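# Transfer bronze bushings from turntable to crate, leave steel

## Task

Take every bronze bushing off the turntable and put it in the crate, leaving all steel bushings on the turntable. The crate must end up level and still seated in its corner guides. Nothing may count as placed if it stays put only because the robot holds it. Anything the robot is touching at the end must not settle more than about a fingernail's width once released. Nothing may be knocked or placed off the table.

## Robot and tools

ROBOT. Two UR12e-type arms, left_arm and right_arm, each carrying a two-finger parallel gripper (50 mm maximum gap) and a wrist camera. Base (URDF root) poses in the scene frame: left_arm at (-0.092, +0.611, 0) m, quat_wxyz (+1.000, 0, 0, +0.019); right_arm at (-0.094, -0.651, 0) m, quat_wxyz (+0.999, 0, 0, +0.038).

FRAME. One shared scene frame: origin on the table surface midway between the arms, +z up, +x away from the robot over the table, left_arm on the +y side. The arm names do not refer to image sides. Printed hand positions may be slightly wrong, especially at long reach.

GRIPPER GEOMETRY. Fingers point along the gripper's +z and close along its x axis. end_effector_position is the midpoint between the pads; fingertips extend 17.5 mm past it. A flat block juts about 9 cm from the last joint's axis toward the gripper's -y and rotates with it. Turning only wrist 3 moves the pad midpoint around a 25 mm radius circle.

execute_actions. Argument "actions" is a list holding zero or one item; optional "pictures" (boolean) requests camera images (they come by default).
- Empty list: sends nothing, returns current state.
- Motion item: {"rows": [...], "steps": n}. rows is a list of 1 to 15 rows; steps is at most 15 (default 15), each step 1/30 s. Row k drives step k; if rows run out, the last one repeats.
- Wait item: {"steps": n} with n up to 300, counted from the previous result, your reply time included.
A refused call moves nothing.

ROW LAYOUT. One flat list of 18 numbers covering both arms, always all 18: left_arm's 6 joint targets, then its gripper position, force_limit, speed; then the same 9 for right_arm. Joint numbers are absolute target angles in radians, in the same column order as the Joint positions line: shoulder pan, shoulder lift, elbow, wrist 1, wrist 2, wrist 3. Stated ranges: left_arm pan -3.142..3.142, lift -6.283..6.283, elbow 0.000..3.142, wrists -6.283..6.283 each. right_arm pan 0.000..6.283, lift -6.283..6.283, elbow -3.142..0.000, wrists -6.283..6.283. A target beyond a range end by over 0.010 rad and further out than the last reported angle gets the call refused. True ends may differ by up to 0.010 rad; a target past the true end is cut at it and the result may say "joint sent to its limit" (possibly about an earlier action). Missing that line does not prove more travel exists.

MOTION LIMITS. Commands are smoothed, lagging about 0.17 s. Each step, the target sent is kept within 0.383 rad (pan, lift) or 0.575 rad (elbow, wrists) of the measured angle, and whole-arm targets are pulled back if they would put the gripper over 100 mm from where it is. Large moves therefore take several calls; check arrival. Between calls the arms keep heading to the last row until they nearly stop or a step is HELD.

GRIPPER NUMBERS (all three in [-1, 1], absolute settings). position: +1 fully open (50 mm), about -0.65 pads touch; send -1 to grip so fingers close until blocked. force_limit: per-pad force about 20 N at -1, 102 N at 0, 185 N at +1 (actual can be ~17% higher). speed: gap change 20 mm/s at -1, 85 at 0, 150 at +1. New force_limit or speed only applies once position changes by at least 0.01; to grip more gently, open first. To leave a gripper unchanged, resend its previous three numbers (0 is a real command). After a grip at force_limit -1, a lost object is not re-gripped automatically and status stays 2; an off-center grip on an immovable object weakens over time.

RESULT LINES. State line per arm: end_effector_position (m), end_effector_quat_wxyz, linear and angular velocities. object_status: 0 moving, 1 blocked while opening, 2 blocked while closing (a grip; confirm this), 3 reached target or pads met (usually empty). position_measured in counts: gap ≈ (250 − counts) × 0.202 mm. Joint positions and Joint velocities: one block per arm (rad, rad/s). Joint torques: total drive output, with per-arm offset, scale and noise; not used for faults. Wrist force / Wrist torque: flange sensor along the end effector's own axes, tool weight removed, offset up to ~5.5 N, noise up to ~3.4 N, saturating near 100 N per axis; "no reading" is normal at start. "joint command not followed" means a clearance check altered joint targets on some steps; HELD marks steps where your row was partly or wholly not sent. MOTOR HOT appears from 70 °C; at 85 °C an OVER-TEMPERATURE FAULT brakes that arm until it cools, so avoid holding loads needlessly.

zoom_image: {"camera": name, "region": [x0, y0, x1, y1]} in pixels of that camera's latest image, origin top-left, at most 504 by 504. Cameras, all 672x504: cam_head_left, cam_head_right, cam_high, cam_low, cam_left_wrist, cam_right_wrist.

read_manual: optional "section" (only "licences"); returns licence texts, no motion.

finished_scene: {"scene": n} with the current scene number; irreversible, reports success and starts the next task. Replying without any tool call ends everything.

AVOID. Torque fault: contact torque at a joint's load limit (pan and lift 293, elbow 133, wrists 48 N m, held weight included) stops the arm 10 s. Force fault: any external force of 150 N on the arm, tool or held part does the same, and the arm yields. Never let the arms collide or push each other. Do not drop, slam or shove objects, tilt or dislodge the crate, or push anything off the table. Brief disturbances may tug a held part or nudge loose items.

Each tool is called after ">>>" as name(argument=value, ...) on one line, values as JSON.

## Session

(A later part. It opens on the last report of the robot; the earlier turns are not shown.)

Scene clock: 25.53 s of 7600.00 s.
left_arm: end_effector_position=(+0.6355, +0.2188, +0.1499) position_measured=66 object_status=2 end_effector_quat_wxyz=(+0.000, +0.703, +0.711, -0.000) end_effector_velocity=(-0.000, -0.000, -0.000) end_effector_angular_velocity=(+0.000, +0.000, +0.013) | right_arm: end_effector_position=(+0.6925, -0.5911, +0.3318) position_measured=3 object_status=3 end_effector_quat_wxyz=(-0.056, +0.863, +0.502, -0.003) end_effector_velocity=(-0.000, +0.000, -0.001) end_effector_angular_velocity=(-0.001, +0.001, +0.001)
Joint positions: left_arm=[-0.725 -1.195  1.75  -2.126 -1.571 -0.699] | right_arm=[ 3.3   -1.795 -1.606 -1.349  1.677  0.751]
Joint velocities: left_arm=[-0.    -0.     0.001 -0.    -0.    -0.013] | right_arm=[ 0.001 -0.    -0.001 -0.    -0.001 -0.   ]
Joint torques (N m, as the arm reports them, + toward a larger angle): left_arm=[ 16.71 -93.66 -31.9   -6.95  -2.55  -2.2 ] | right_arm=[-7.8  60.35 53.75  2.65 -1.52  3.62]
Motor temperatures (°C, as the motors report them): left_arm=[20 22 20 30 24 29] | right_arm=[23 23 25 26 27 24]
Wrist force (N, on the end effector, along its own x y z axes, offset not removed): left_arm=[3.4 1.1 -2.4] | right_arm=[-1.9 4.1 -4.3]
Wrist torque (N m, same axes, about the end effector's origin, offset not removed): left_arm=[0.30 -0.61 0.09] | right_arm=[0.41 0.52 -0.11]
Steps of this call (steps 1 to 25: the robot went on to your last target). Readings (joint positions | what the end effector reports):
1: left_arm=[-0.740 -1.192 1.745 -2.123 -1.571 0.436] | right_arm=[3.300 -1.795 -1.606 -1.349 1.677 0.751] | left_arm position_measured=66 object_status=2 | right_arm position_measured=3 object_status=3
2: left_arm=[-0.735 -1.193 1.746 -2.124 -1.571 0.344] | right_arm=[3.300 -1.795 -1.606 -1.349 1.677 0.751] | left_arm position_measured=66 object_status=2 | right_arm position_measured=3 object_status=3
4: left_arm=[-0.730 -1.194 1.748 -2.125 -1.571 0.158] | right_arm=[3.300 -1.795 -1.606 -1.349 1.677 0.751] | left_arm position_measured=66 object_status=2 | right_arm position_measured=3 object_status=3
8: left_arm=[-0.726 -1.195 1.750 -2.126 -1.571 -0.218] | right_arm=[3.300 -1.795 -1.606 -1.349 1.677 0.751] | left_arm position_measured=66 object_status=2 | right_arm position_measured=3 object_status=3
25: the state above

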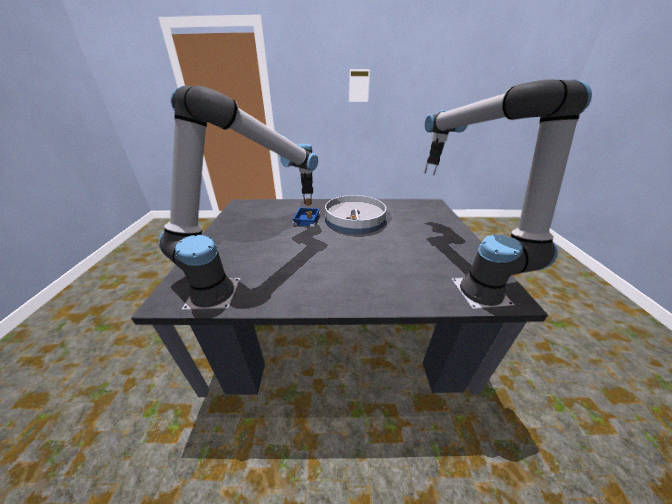

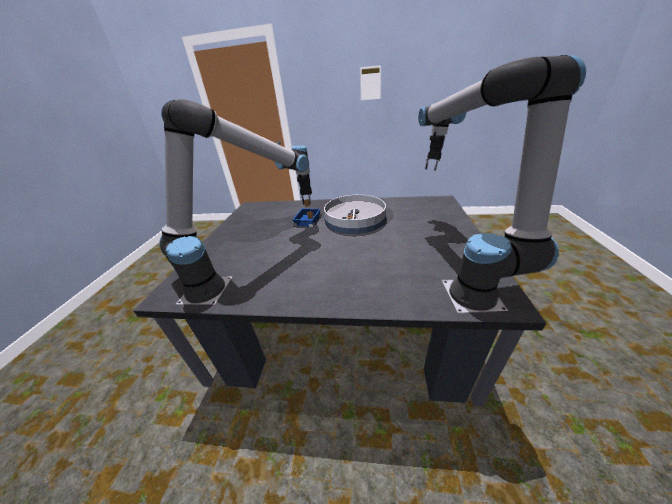

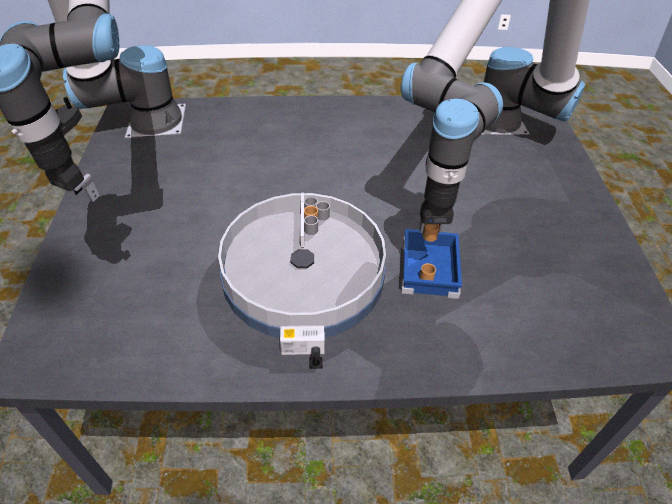

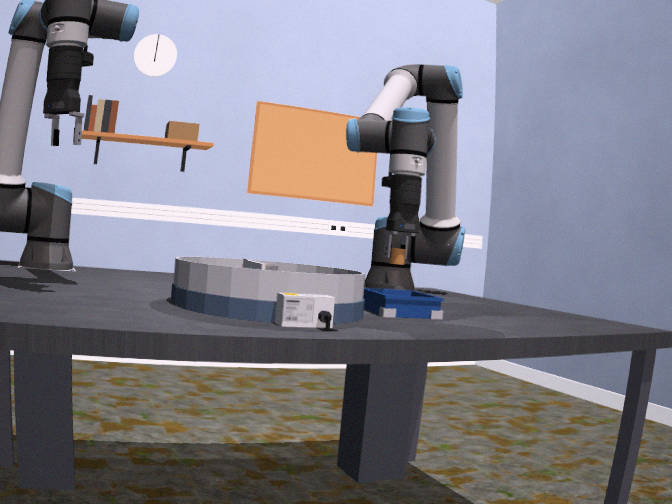

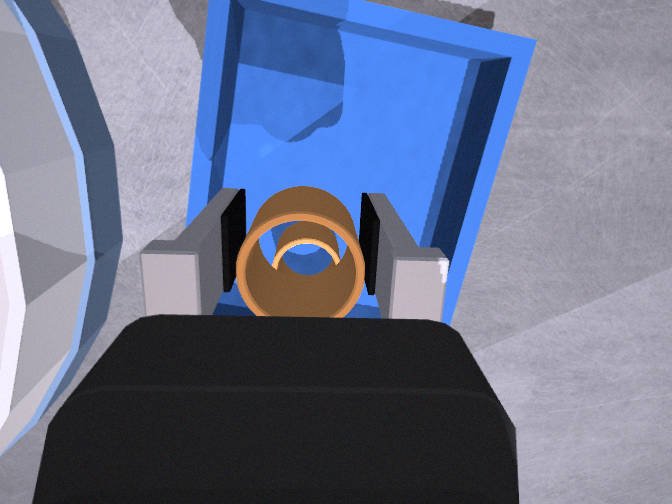

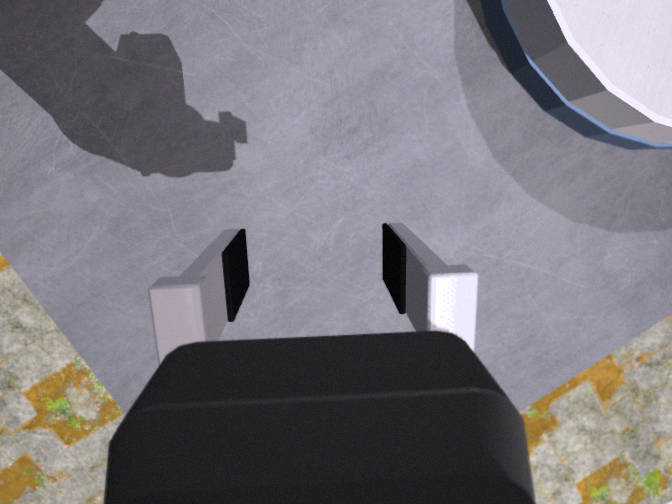

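>>> execute_actions(actions=[{"rows":[[-0.737,-1.095,1.814,-2.29,-1.571,-0.7,-1,-0.5,0.5,3.3,-1.795,-1.606,-1.349,1.677,0.751,1,0,0]]}], pictures=false)

>>> execute_actions(actions=[{"rows":[[-0.737,-1.095,1.814,-2.29,-1.571,-0.7,0.9,-0.5,0,3.3,-1.795,-1.606,-1.349,1.677,0.751,1,0,0]],"steps":10}], pictures=false)

>>> execute_actions(actions=[{"rows":[[-0.737,-1.195,1.75,-2.126,-1.571,-0.7,0.9,-0.5,0,3.3,-1.795,-1.606,-1.349,1.677,0.751,1,0,0]],"steps":12}], pictures=false)

>>> execute_actions(actions=[{"rows":[[-1.085,-1.06,1.55,-2.061,-1.571,0.525,1,-0.5,0,3.3,-1.795,-1.606,-1.349,1.677,0.751,1,0,0]]}], pictures=false)

>>> execute_actions(actions=[{"rows":[[-1.085,-1.03,1.573,-2.114,-1.571,0.525,1,-0.5,0,3.3,-1.795,-1.606,-1.349,1.677,0.751,1,0,0]]}])

Scene clock: 27.87 s of 7600.00 s.
left_arm: end_effector_position=(+0.6309, +0.2101, +0.0503) position_measured=66 object_status=2 end_effector_quat_wxyz=(+0.000, +0.706, +0.708, -0.000) end_effector_velocity=(-0.000, -0.001, -0.009) end_effector_angular_velocity=(-0.002, -0.002, -0.002) | right_arm: end_effector_position=(+0.6925, -0.5911, +0.3318) position_measured=3 object_status=3 end_effector_quat_wxyz=(-0.056, +0.863, +0.502, -0.003) end_effector_velocity=(+0.000, +0.000, -0.000) end_effector_angular_velocity=(-0.001, -0.000, +0.000)
Joint positions: left_arm=[-0.737 -1.096  1.813 -2.288 -1.571 -0.7  ] | right_arm=[ 3.3   -1.795 -1.606 -1.349  1.677  0.751]
Joint velocities: left_arm=[-0.001  0.01   0.006 -0.019  0.     0.   ] | right_arm=[ 0.001 -0.     0.    -0.    -0.001  0.   ]
Joint torques (N m, as the arm reports them, + toward a larger angle): left_arm=[-15.06 -79.66 -27.35  -5.73  -1.69  -1.71] | right_arm=[-8.87 60.75 52.35  2.52 -2.2   3.43]
Motor temperatures (°C, as the motors report them): left_arm=[20 22 20 30 24 29] | right_arm=[23 23 25 26 27 24]
Wrist force (N, on the end effector, along its own x y z axes, offset not removed): left_arm=[6.6 -0.5 -0.5] | right_arm=[-7.6 -4.9 -8.1]
Wrist torque (N m, same axes, about the end effector's origin, offset not removed): left_arm=[0.12 -1.28 0.08] | right_arm=[-1.29 1.35 0.02]
Steps of this call (steps 1 to 30: the robot went on to your last target; steps 31 to 55: nothing new was sent; steps 56 to 70: all 15 steps of this action). Readings (joint positions | what the end effector reports):
56: left_arm=[-0.725 -1.194 1.751 -2.127 -1.571 -0.700] | right_arm=[3.300 -1.795 -1.606 -1.349 1.677 0.751] | left_arm position_measured=66 object_status=2 | right_arm position_measured=3 object_status=3
57: left_arm=[-0.727 -1.186 1.758 -2.137 -1.571 -0.700] | right_arm=[3.300 -1.795 -1.606 -1.349 1.677 0.751] | left_arm position_measured=66 object_status=2 | right_arm position_measured=3 object_status=3
59: left_arm=[-0.732 -1.145 1.785 -2.197 -1.571 -0.700] | right_arm=[3.300 -1.795 -1.606 -1.349 1.677 0.751] | left_arm position_measured=66 object_status=2 | right_arm position_measured=3 object_status=3
63: left_arm=[-0.736 -1.106 1.807 -2.268 -1.571 -0.700] | right_arm=[3.300 -1.795 -1.606 -1.349 1.677 0.751] | left_arm position_measured=66 object_status=2 | right_arm position_measured=3 object_status=3
70: the state above

Scene clock: 28.20 s of 7600.00 s.
left_arm: end_effector_position=(+0.6308, +0.2100, +0.0494) position_measured=18 object_status=0 end_effector_quat_wxyz=(+0.000, +0.707, +0.708, -0.000) end_effector_velocity=(-0.001, +0.000, -0.001) end_effector_angular_velocity=(+0.001, +0.001, -0.001) | right_arm: end_effector_position=(+0.6925, -0.5911, +0.3318) position_measured=3 object_status=3 end_effector_quat_wxyz=(-0.056, +0.863, +0.502, -0.003) end_effector_velocity=(+0.001, +0.000, +0.001) end_effector_angular_velocity=(-0.000, -0.002, +0.001)
Joint positions: left_arm=[-0.737 -1.095  1.814 -2.29  -1.571 -0.7  ] | right_arm=[ 3.3   -1.795 -1.606 -1.349  1.677  0.751]
Joint velocities: left_arm=[-0.     0.001  0.001  0.001  0.     0.   ] | right_arm=[ 0.    -0.     0.001  0.    -0.001 -0.   ]
Joint torques (N m, as the arm reports them, + toward a larger angle): left_arm=[-18.09 -76.63 -26.78  -7.    -1.25  -1.67] | right_arm=[-5.22 61.09 52.98  2.55 -1.88  3.86]
Motor temperatures (°C, as the motors report them): left_arm=[20 22 20 30 24 29] | right_arm=[23 23 25 26 27 24]
Wrist force (N, on the end effector, along its own x y z axes, offset not removed): left_arm=[6.7 0.5 -0.9] | right_arm=[-4.6 1.7 0.4]
Wrist torque (N m, same axes, about the end effector's origin, offset not removed): left_arm=[0.29 -1.35 0.11] | right_arm=[0.14 0.83 -0.09]
Steps of this call (steps 1 to 10: all 10 steps of this action). Readings (joint positions | what the end effector reports):
1: left_arm=[-0.737 -1.096 1.814 -2.289 -1.571 -0.700] | right_arm=[3.300 -1.795 -1.606 -1.349 1.677 0.751] | left_arm position_measured=58 object_status=0 | right_arm position_measured=3 object_status=3
2: left_arm=[-0.737 -1.096 1.814 -2.289 -1.571 -0.700] | right_arm=[3.300 -1.795 -1.606 -1.349 1.677 0.751] | left_arm position_measured=43 object_status=0 | right_arm position_measured=3 object_status=3
4: left_arm=[-0.737 -1.095 1.814 -2.290 -1.571 -0.700] | right_arm=[3.300 -1.795 -1.606 -1.349 1.677 0.751] | left_arm position_measured=20 object_status=0 | right_arm position_measured=3 object_status=3
8: left_arm=[-0.737 -1.095 1.814 -2.290 -1.571 -0.700] | right_arm=[3.300 -1.795 -1.606 -1.349 1.677 0.751] | left_arm position_measured=18 object_status=0 | right_arm position_measured=3 object_status=3
10: the state above

Scene clock: 28.60 s of 7600.00 s.
left_arm: end_effector_position=(+0.6311, +0.2097, +0.1474) position_measured=18 object_status=3 end_effector_quat_wxyz=(+0.001, +0.707, +0.708, -0.000) end_effector_velocity=(-0.004, +0.004, +0.027) end_effector_angular_velocity=(+0.007, +0.008, +0.000) | right_arm: end_effector_position=(+0.6925, -0.5911, +0.3318) position_measured=3 object_status=3 end_effector_quat_wxyz=(-0.056, +0.863, +0.502, -0.003) end_effector_velocity=(-0.000, -0.000, -0.000) end_effector_angular_velocity=(+0.000, +0.000, +0.001)
Joint positions: left_arm=[-0.737 -1.192  1.752 -2.131 -1.571 -0.7  ] | right_arm=[ 3.3   -1.795 -1.606 -1.349  1.677  0.751]
Joint velocities: left_arm=[ 0.    -0.028 -0.017  0.055  0.     0.   ] | right_arm=[-0.     0.    -0.     0.     0.    -0.001]
Joint torques (N m, as the arm reports them, + toward a larger angle): left_arm=[-10.24 -90.18 -49.37  -3.08  -0.75  -1.89] | right_arm=[-4.61 57.2  52.59  1.98 -2.71  3.52]
Motor temperatures (°C, as the motors report them): left_arm=[20 22 20 30 24 29] | right_arm=[23 23 25 26 27 24]
Wrist force (N, on the end effector, along its own x y z axes, offset not removed): left_arm=[6.5 -2.8 0.4] | right_arm=[-9.5 -1.7 -6.9]
Wrist torque (N m, same axes, about the end effector's origin, offset not removed): left_arm=[-0.17 -1.27 0.00] | right_arm=[-0.86 1.68 0.04]
Steps of this call (steps 1 to 12: all 12 steps of this action). Readings (joint positions | what the end effector reports):
1: left_arm=[-0.737 -1.096 1.814 -2.289 -1.571 -0.700] | right_arm=[3.300 -1.795 -1.606 -1.349 1.677 0.751] | left_arm position_measured=18 object_status=3 | right_arm position_measured=3 object_status=3
2: left_arm=[-0.737 -1.104 1.807 -2.279 -1.571 -0.700] | right_arm=[3.300 -1.795 -1.606 -1.349 1.677 0.751] | left_arm position_measured=18 object_status=3 | right_arm position_measured=3 object_status=3
4: left_arm=[-0.737 -1.145 1.779 -2.219 -1.571 -0.700] | right_arm=[3.300 -1.795 -1.606 -1.349 1.677 0.751] | left_arm position_measured=18 object_status=3 | right_arm position_measured=3 object_status=3
8: left_arm=[-0.737 -1.184 1.757 -2.148 -1.571 -0.700] | right_arm=[3.300 -1.795 -1.606 -1.349 1.677 0.751] | left_arm position_measured=18 object_status=3 | right_arm position_measured=3 object_status=3
12: the state above

Scene clock: 29.10 s of 7600.00 s.
left_arm: end_effector_position=(+0.5329, -0.0442, +0.1469) position_measured=3 object_status=3 end_effector_quat_wxyz=(-0.000, +0.966, +0.258, -0.000) end_effector_velocity=(-0.187, -0.352, -0.002) end_effector_angular_velocity=(-0.008, -0.003, -3.053) | right_arm: end_effector_position=(+0.6925, -0.5911, +0.3318) position_measured=3 object_status=3 end_effector_quat_wxyz=(-0.056, +0.863, +0.502, -0.003) end_effector_velocity=(+0.001, +0.000, +0.002) end_effector_angular_velocity=(-0.000, -0.003, +0.001)
Joint positions: left_arm=[-1.042 -1.075  1.573 -2.069 -1.571  0.046] | right_arm=[ 3.3   -1.795 -1.606 -1.349  1.677  0.751]
Joint velocities: left_arm=[-0.463  0.161 -0.248  0.079 -0.     2.59 ] | right_arm=[ 0.     0.001  0.002  0.    -0.001 -0.   ]
Joint torques (N m, as the arm reports them, + toward a larger angle): left_arm=[ 31.81 -99.63 -45.8   -1.48  -0.9   12.13] | right_arm=[-7.15 57.81 53.91  2.48 -2.15  3.7 ]
Motor temperatures (°C, as the motors report them): left_arm=[20 22 20 30 24 29] | right_arm=[23 23 25 26 27 24]
Wrist force (N, on the end effector, along its own x y z axes, offset not removed): left_arm=[-5.7 3.8 5.7] | right_arm=[0.2 -5.3 -5.0]
Wrist torque (N m, same axes, about the end effector's origin, offset not removed): left_arm=[0.75 0.56 0.23] | right_arm=[-1.28 -0.04 -0.27]
Steps of this call (steps 1 to 15: all 15 steps of this action). Readings (joint positions | what the end effector reports):
1: left_arm=[-0.738 -1.193 1.751 -2.129 -1.571 -0.699] | right_arm=[3.300 -1.795 -1.606 -1.349 1.677 0.751] | left_arm position_measured=10 object_status=0 | right_arm position_measured=3 object_status=3
2: left_arm=[-0.747 -1.187 1.742 -2.125 -1.571 -0.690] | right_arm=[3.300 -1.795 -1.606 -1.349 1.677 0.751] | left_arm position_measured=3 object_status=0 | right_arm position_measured=3 object_status=3
4: left_arm=[-0.794 -1.168 1.714 -2.115 -1.571 -0.623] | right_arm=[3.300 -1.795 -1.606 -1.349 1.677 0.751] | left_arm position_measured=3 object_status=0 | right_arm position_measured=3 object_status=3
8: left_arm=[-0.886 -1.133 1.661 -2.098 -1.571 -0.446] | right_arm=[3.300 -1.795 -1.606 -1.349 1.677 0.751] | left_arm position_measured=3 object_status=0 | right_arm position_measured=3 object_status=3
15: the state above

Scene clock: 29.60 s of 7600.00 s.
left_arm: end_effector_position=(+0.5215, -0.0773, +0.1114) position_measured=3 object_status=3 end_effector_quat_wxyz=(+0.000, +1.000, +0.001, -0.000) end_effector_velocity=(-0.001, -0.002, -0.003) end_effector_angular_velocity=(-0.001, -0.001, -0.032) | right_arm: end_effector_position=(+0.6925, -0.5911, +0.3318) position_measured=3 object_status=3 end_effector_quat_wxyz=(-0.056, +0.863, +0.502, -0.003) end_effector_velocity=(-0.001, -0.001, -0.001) end_effector_angular_velocity=(-0.001, +0.001, +0.001)
Joint positions: left_arm=[-1.085 -1.03   1.573 -2.114 -1.571  0.522] | right_arm=[ 3.3   -1.795 -1.606 -1.349  1.677  0.751]
Joint velocities: left_arm=[-0.003  0.003  0.001 -0.005  0.     0.029] | right_arm=[-0.     0.    -0.002  0.    -0.001 -0.001]
Joint torques (N m, as the arm reports them, + toward a larger angle): left_arm=[-15.09 -89.61 -32.49  -6.88   2.56   1.96] | right_arm=[-6.68 59.66 52.25  2.84 -2.37  3.78]
Motor temperatures (°C, as the motors report them): left_arm=[20 22 20 30 24 29] | right_arm=[23 23 25 26 27 24]
Wrist force (N, on the end effector, along its own x y z axes, offset not removed): left_arm=[2.9 -0.6 6.7] | right_arm=[-7.1 -5.8 -1.8]
Wrist torque (N m, same axes, about the end effector's origin, offset not removed): left_arm=[0.31 -0.81 0.17] | right_arm=[-1.61 1.37 -0.03]
Steps of this call (steps 1 to 15: all 15 steps of this action). Readings (joint positions | what the end effector reports):
1: left_arm=[-1.055 -1.070 1.567 -2.067 -1.571 0.134] | right_arm=[3.300 -1.795 -1.606 -1.349 1.677 0.751] | left_arm position_measured=3 object_status=3 | right_arm position_measured=3 object_status=3
2: left_arm=[-1.064 -1.062 1.565 -2.073 -1.571 0.224] | right_arm=[3.300 -1.795 -1.606 -1.349 1.677 0.751] | left_arm position_measured=3 object_status=3 | right_arm position_measured=3 object_status=3
4: left_arm=[-1.075 -1.046 1.569 -2.092 -1.571 0.374] | right_arm=[3.300 -1.795 -1.606 -1.349 1.677 0.751] | left_arm position_measured=3 object_status=3 | right_arm position_measured=3 object_status=3
8: left_arm=[-1.083 -1.034 1.572 -2.109 -1.571 0.490] | right_arm=[3.300 -1.795 -1.606 -1.349 1.677 0.751] | left_arm position_measured=3 object_status=3 | right_arm position_measured=3 object_status=3
15: the state above

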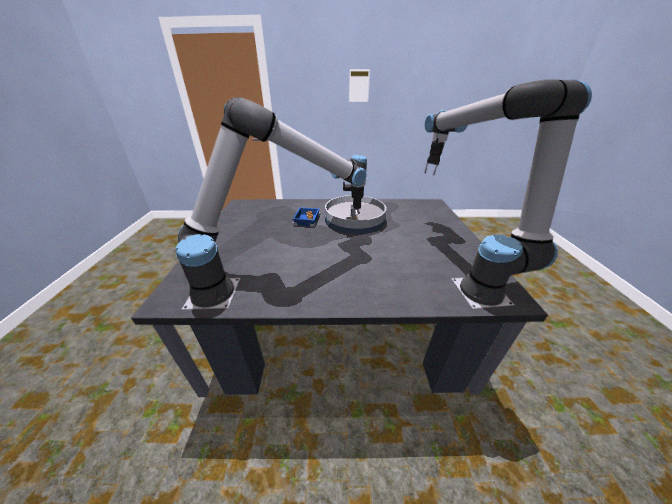

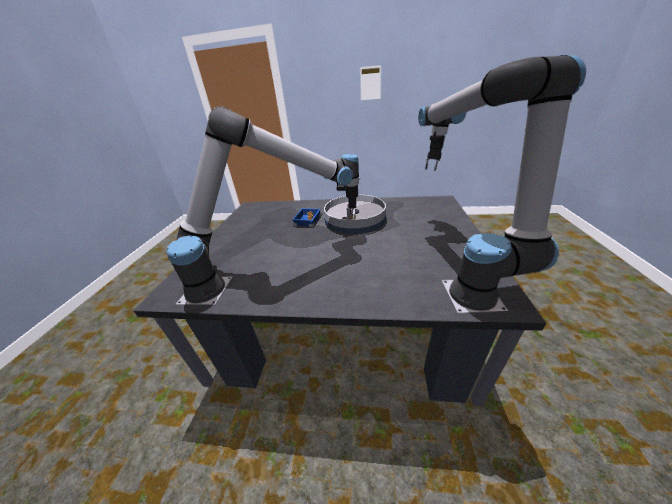

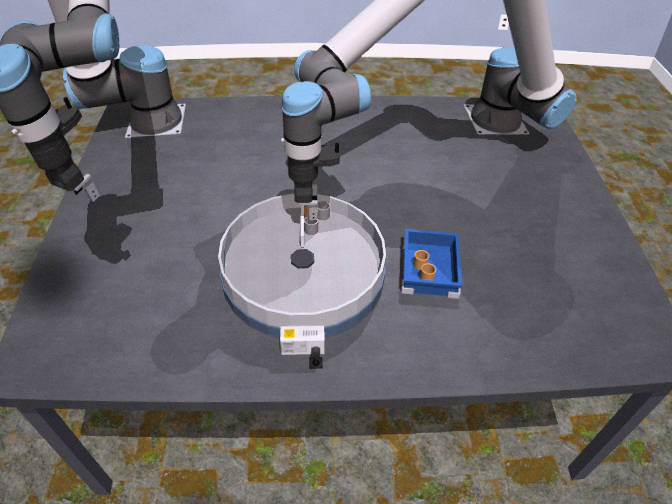

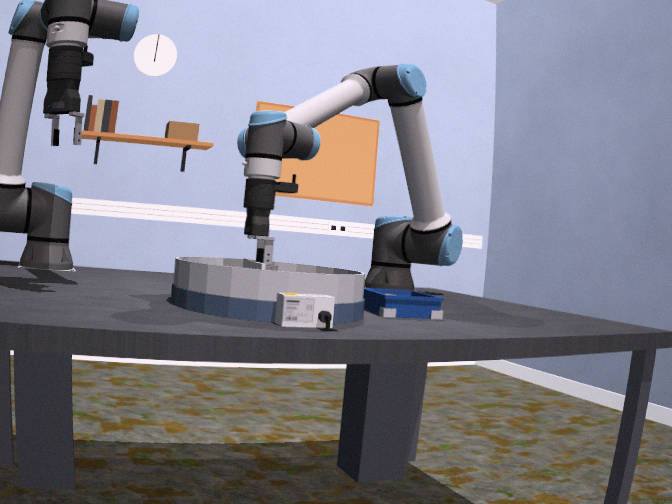

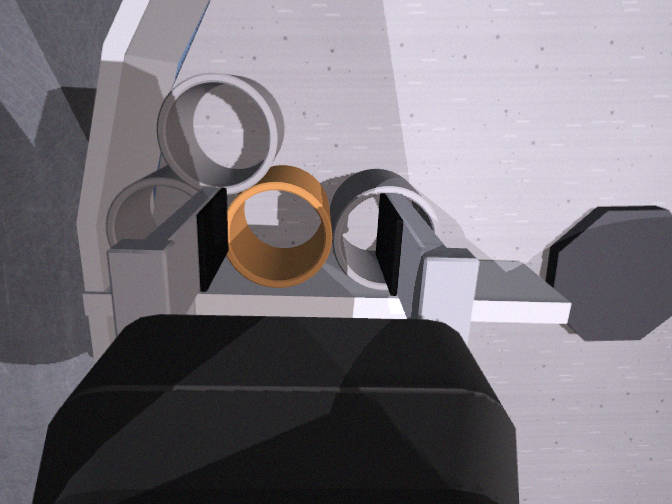

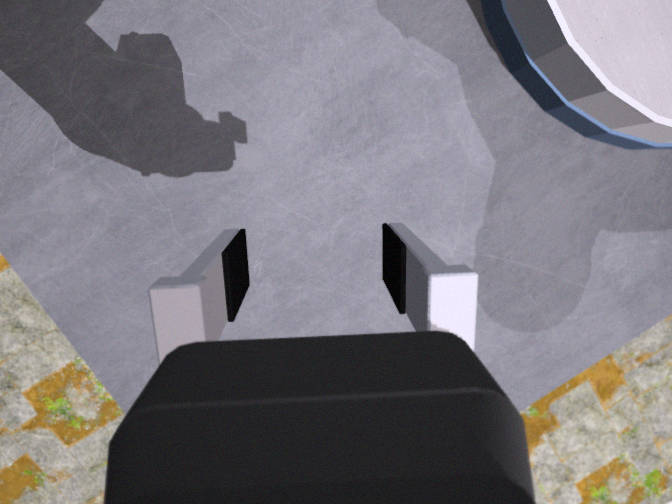

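>>> execute_actions(actions=[{"rows":[[-1.097,-1.026,1.581,-2.126,-1.571,0.513,-0.65,-0.5,0.5,3.3,-1.795,-1.606,-1.349,1.677,0.751,1,0,0]]}])

Scene clock: 40.57 s of 7600.00 s.
left_arm: end_effector_position=(+0.5140, -0.0851, +0.1081) position_measured=249 object_status=3 end_effector_quat_wxyz=(+0.003, +1.000, -0.000, +0.002) end_effector_velocity=(+0.000, -0.000, +0.000) end_effector_angular_velocity=(-0.001, -0.001, +0.000) | right_arm: end_effector_position=(+0.6925, -0.5911, +0.3318) position_measured=3 object_status=3 end_effector_quat_wxyz=(-0.056, +0.863, +0.502, -0.003) end_effector_velocity=(+0.000, +0.001, -0.000) end_effector_angular_velocity=(+0.000, +0.000, +0.001)
Joint positions: left_arm=[-1.096 -1.028  1.578 -2.127 -1.571  0.514] | right_arm=[ 3.3   -1.795 -1.606 -1.349  1.677  0.751]
Joint velocities: left_arm=[ 0.    -0.    -0.    -0.001 -0.    -0.   ] | right_arm=[ 0.001 -0.     0.    -0.     0.    -0.   ]
Joint torques (N m, as the arm reports them, + toward a larger angle): left_arm=[  0.2  -93.67 -39.53  -3.38   0.     0.24] | right_arm=[-8.28 61.97 52.47  2.6  -1.93  3.68]
Motor temperatures (°C, as the motors report them): left_arm=[20 22 20 30 24 29] | right_arm=[23 23 25 26 27 24]
Wrist force (N, on the end effector, along its own x y z axes, offset not removed): left_arm=[6.4 0.8 0.8] | right_arm=[-3.3 -0.3 -0.5]
Wrist torque (N m, same axes, about the end effector's origin, offset not removed): left_arm=[0.46 -1.38 -0.03] | right_arm=[-0.20 0.69 -0.14]
FORCE FAULT: contact force on the left arm reached its limit, and that arm stopped for 10 seconds. The contact can be on any part of that arm, not only on its tool. That arm's remaining commands of this call were not run. That arm holds still and accepts commands again. Move the arm away from the contact; if what it grips holds it there, let go first. Pushing or pulling that hard again can fault the arm again.
The stop of the left arm began at step 29 of this call (marked STOPPED below). From that step on that arm followed nothing that you had sent. 6 of its steps, steps kept back included, did not run and will not run. Nothing is kept back now, and the robot has no last target.
Steps of this call (steps 1 to 15: the robot went on to your last target; steps 16 to 19: nothing new was sent; steps 20 to 34: all 15 steps of this action; steps 35 to 329: the stop continued). Readings (joint positions | what the end effector reports):
20: left_arm=[-1.085 -1.030 1.573 -2.114 -1.571 0.525] | right_arm=[3.300 -1.795 -1.606 -1.349 1.677 0.751] | left_arm position_measured=14 object_status=0 | right_arm position_measured=3 object_status=3
21: left_arm=[-1.087 -1.029 1.575 -2.117 -1.571 0.523] | right_arm=[3.300 -1.795 -1.606 -1.349 1.677 0.751] | left_arm position_measured=34 object_status=0 | right_arm position_measured=3 object_status=3
23: left_arm=[-1.092 -1.028 1.577 -2.121 -1.571 0.518] | right_arm=[3.300 -1.795 -1.606 -1.349 1.677 0.751] | left_arm position_measured=72 object_status=0 | right_arm position_measured=3 object_status=3
27: left_arm=[-1.096 -1.027 1.579 -2.125 -1.571 0.514] | right_arm=[3.300 -1.795 -1.606 -1.349 1.677 0.751] | left_arm position_measured=150 object_status=0 | right_arm position_measured=3 object_status=3
29: left_arm=[-1.096 -1.028 1.578 -2.126 -1.571 0.514] | right_arm=[3.300 -1.795 -1.606 -1.349 1.677 0.751] | left_arm position_measured=188 object_status=0 | right_arm position_measured=3 object_status=3 STOPPED (the left arm)
329: the state above

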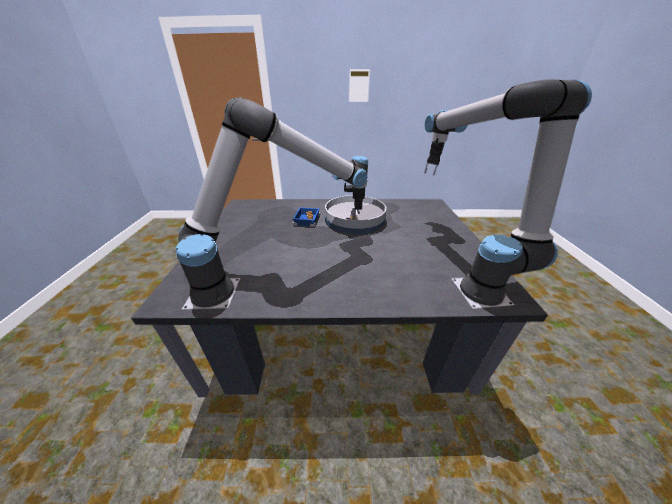

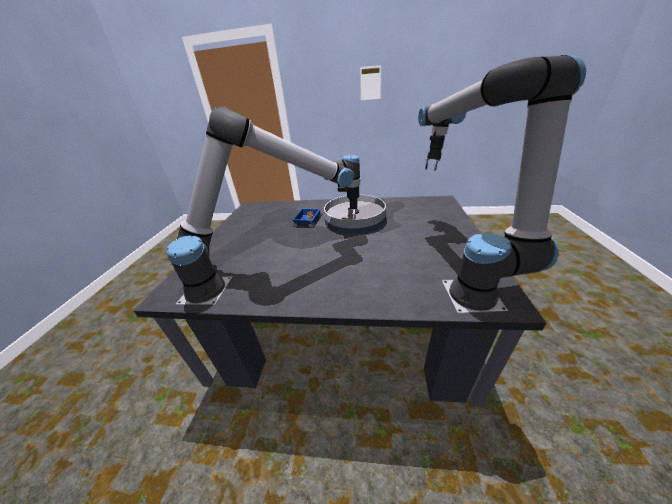

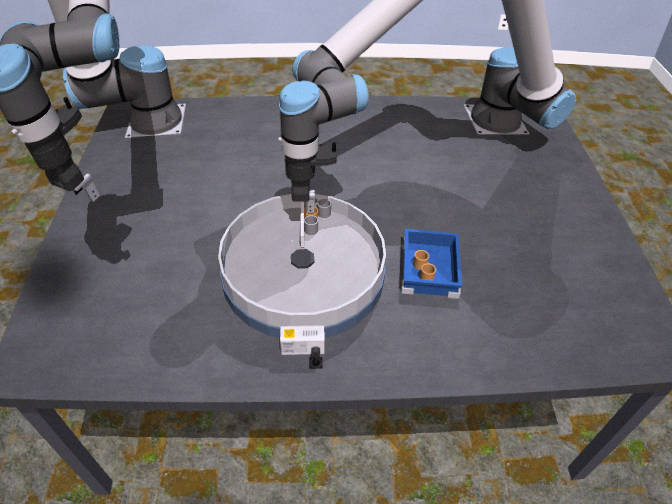

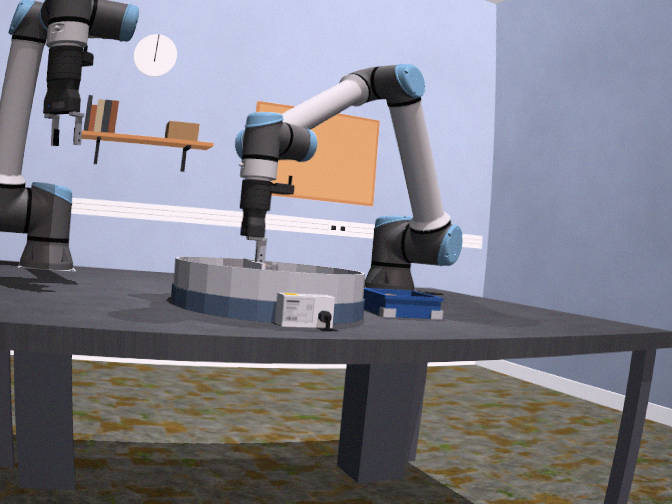

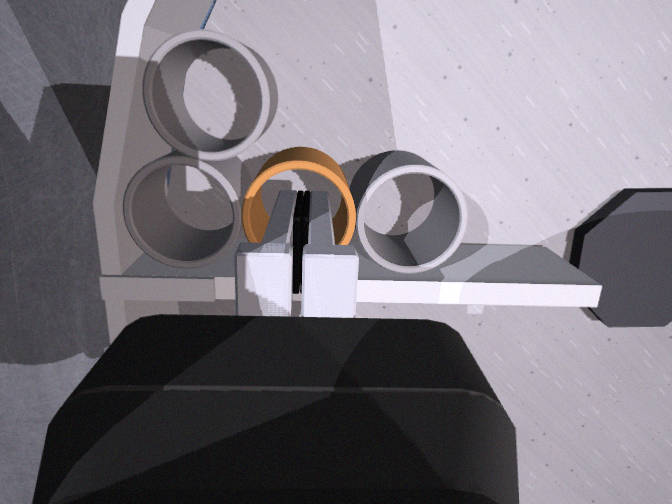

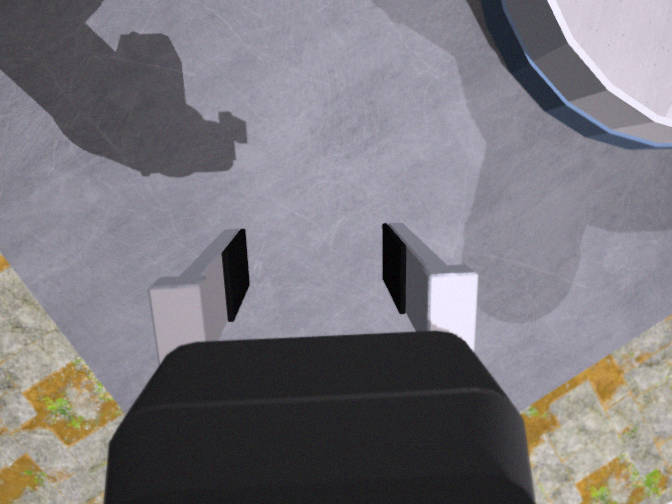

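>>> execute_actions(actions=[{"rows":[[-1.0955,-1.029,1.5795,-2.1215,-1.571,0.514,-0.65,-0.5,0.5,3.3,-1.795,-1.606,-1.349,1.677,0.751,1,0,0]],"steps":10}], pictures=false)

>>> execute_actions(actions=[{"rows":[[-1.0955,-1.0265,1.5815,-2.126,-1.571,0.514,-0.65,-0.5,0.5,3.3,-1.795,-1.606,-1.349,1.677,0.751,1,0,0]]}])

Scene clock: 41.77 s of 7600.00 s.
left_arm: end_effector_position=(+0.5131, -0.0826, +0.1072) position_measured=249 object_status=3 end_effector_quat_wxyz=(+0.000, +1.000, -0.000, +0.000) end_effector_velocity=(-0.000, +0.002, -0.001) end_effector_angular_velocity=(+0.003, +0.002, +0.000) | right_arm: end_effector_position=(+0.6925, -0.5911, +0.3318) position_measured=3 object_status=3 end_effector_quat_wxyz=(-0.056, +0.863, +0.502, -0.003) end_effector_velocity=(+0.001, +0.000, +0.002) end_effector_angular_velocity=(+0.000, -0.003, +0.001)
Joint positions: left_arm=[-1.096 -1.029  1.579 -2.122 -1.571  0.514] | right_arm=[ 3.3   -1.795 -1.606 -1.349  1.677  0.751]
Joint velocities: left_arm=[ 0.001 -0.001  0.002  0.002 -0.     0.   ] | right_arm=[-0.     0.     0.003 -0.    -0.    -0.001]
Joint torques (N m, as the arm reports them, + toward a larger angle): left_arm=[  17.8  -108.08  -33.52   -2.36   -2.68    1.79] | right_arm=[-9.28 61.27 52.59  2.67 -2.11  3.44]
Motor temperatures (°C, as the motors report them): left_arm=[20 22 20 30 24 29] | right_arm=[23 23 25 26 27 24]
Wrist force (N, on the end effector, along its own x y z axes, offset not removed): left_arm=[6.0 -0.8 3.2] | right_arm=[1.6 5.1 0.0]
Wrist torque (N m, same axes, about the end effector's origin, offset not removed): left_arm=[0.10 -1.20 0.17] | right_arm=[0.52 -0.56 -0.41]
Steps of this call (steps 1 to 26: nothing new was sent; steps 27 to 36: all 10 steps of this action). Readings (joint positions | what the end effector reports):
27: left_arm=[-1.096 -1.028 1.578 -2.126 -1.571 0.514] | right_arm=[3.300 -1.795 -1.606 -1.349 1.677 0.751] | left_arm position_measured=249 object_status=3 | right_arm position_measured=3 object_status=3
28: left_arm=[-1.096 -1.028 1.578 -2.126 -1.571 0.514] | right_arm=[3.300 -1.795 -1.606 -1.349 1.677 0.751] | left_arm position_measured=249 object_status=3 | right_arm position_measured=3 object_status=3
30: left_arm=[-1.096 -1.029 1.578 -2.124 -1.571 0.514] | right_arm=[3.300 -1.795 -1.606 -1.349 1.677 0.751] | left_arm position_measured=249 object_status=3 | right_arm position_measured=3 object_status=3
34: left_arm=[-1.096 -1.029 1.579 -2.122 -1.571 0.514] | right_arm=[3.300 -1.795 -1.606 -1.349 1.677 0.751] | left_arm position_measured=249 object_status=3 | right_arm position_measured=3 object_status=3
36: the state above

Scene clock: 42.27 s of 7600.00 s.
left_arm: end_effector_position=(+0.5131, -0.0824, +0.1042) position_measured=249 object_status=3 end_effector_quat_wxyz=(+0.000, +1.000, -0.000, -0.000) end_effector_velocity=(+0.000, +0.000, -0.000) end_effector_angular_velocity=(-0.000, -0.000, +0.000) | right_arm: end_effector_position=(+0.6925, -0.5911, +0.3318) position_measured=3 object_status=3 end_effector_quat_wxyz=(-0.056, +0.863, +0.502, -0.003) end_effector_velocity=(+0.000, +0.001, +0.000) end_effector_angular_velocity=(+0.001, -0.001, +0.000)
Joint positions: left_arm=[-1.096 -1.027  1.581 -2.126 -1.571  0.514] | right_arm=[ 3.3   -1.795 -1.606 -1.349  1.677  0.751]
Joint velocities: left_arm=[ 0.     0.    -0.    -0.001 -0.     0.   ] | right_arm=[ 0.001 -0.     0.001  0.     0.001  0.   ]
Joint torques (N m, as the arm reports them, + toward a larger angle): left_arm=[ 19.93 -86.45 -31.24  -6.98  -2.45   1.77] | right_arm=[-6.85 62.52 52.57  2.54 -1.77  3.81]
Motor temperatures (°C, as the motors report them): left_arm=[20 22 20 30 24 29] | right_arm=[23 23 25 26 27 24]
Wrist force (N, on the end effector, along its own x y z axes, offset not removed): left_arm=[3.8 -0.1 2.3] | right_arm=[-6.2 -4.8 0.0]
Wrist torque (N m, same axes, about the end effector's origin, offset not removed): left_arm=[0.30 -0.82 0.21] | right_arm=[-1.02 1.20 0.02]
Steps of this call (steps 1 to 15: all 15 steps of this action). Readings (joint positions | what the end effector reports):
1: left_arm=[-1.096 -1.029 1.579 -2.122 -1.571 0.514] | right_arm=[3.300 -1.795 -1.606 -1.349 1.677 0.751] | left_arm position_measured=249 object_status=3 | right_arm position_measured=3 object_status=3
2: left_arm=[-1.096 -1.029 1.580 -2.122 -1.571 0.514] | right_arm=[3.300 -1.795 -1.606 -1.349 1.677 0.751] | left_arm position_measured=249 object_status=3 | right_arm position_measured=3 object_status=3
4: left_arm=[-1.096 -1.028 1.581 -2.124 -1.571 0.514] | right_arm=[3.300 -1.795 -1.606 -1.349 1.677 0.751] | left_arm position_measured=249 object_status=3 | right_arm position_measured=3 object_status=3
8: left_arm=[-1.096 -1.027 1.581 -2.126 -1.571 0.514] | right_arm=[3.300 -1.795 -1.606 -1.349 1.677 0.751] | left_arm position_measured=249 object_status=3 | right_arm position_measured=3 object_status=3
15: the state above

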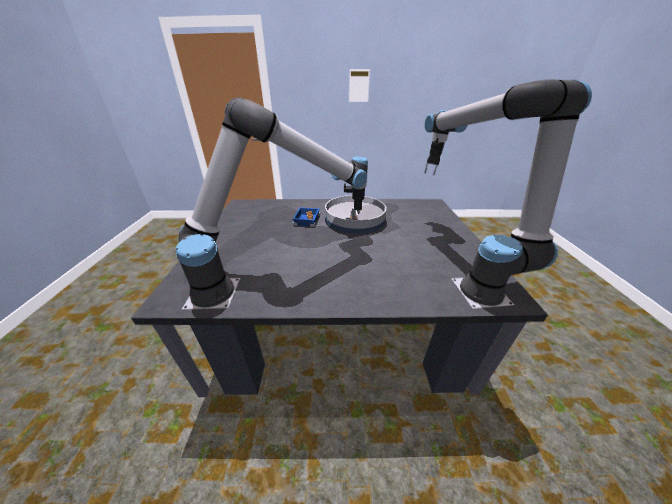

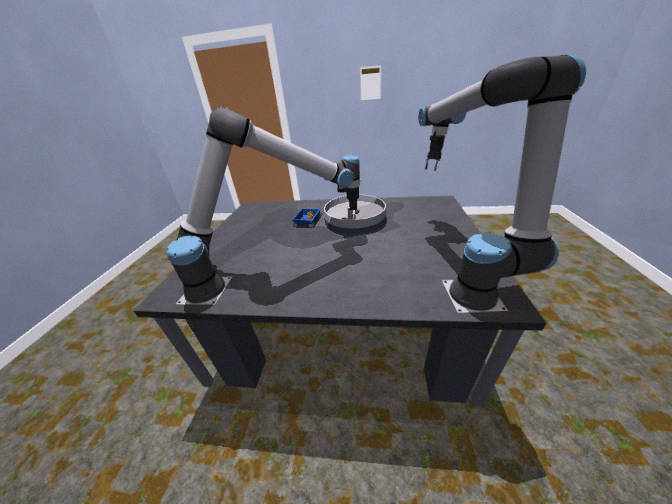

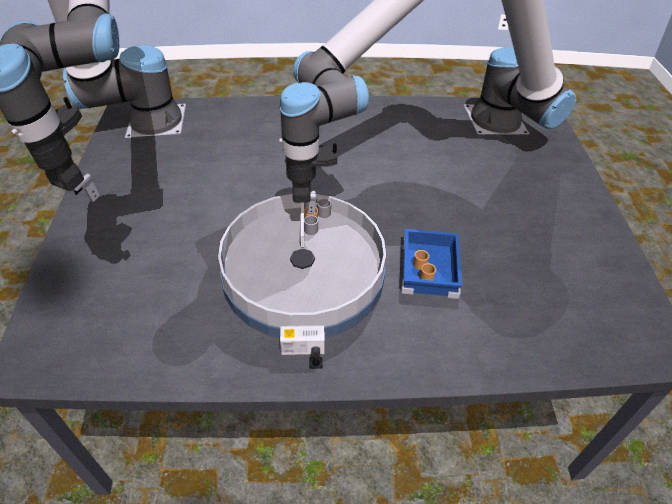

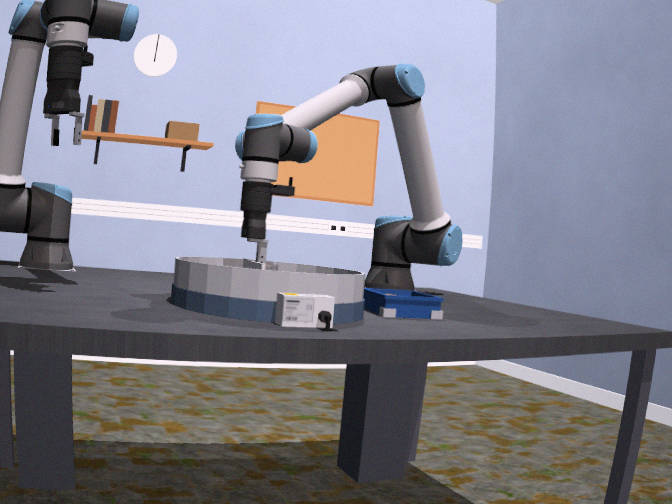

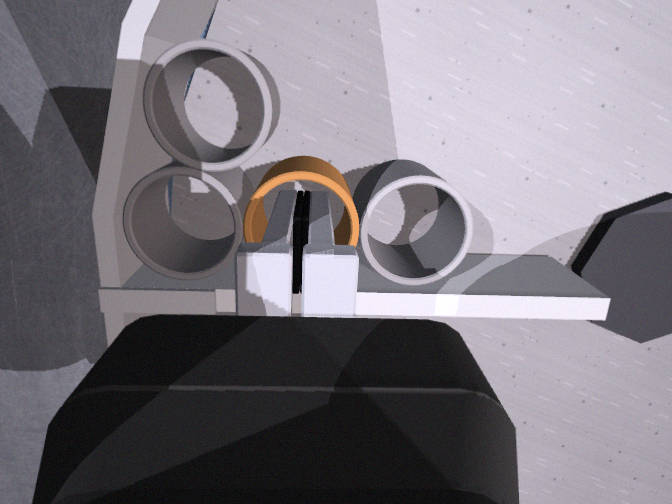

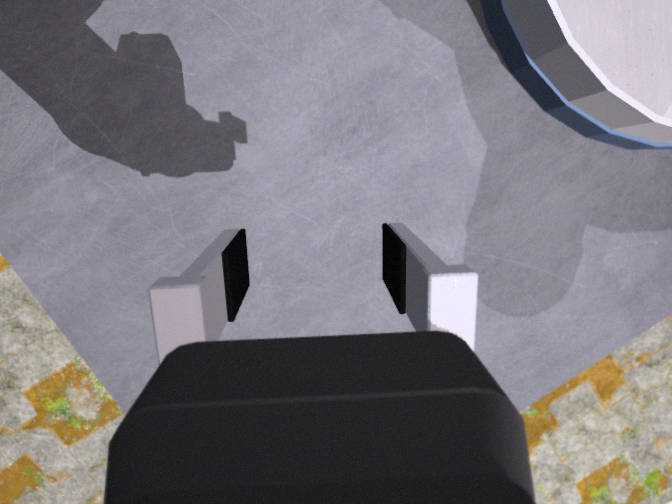

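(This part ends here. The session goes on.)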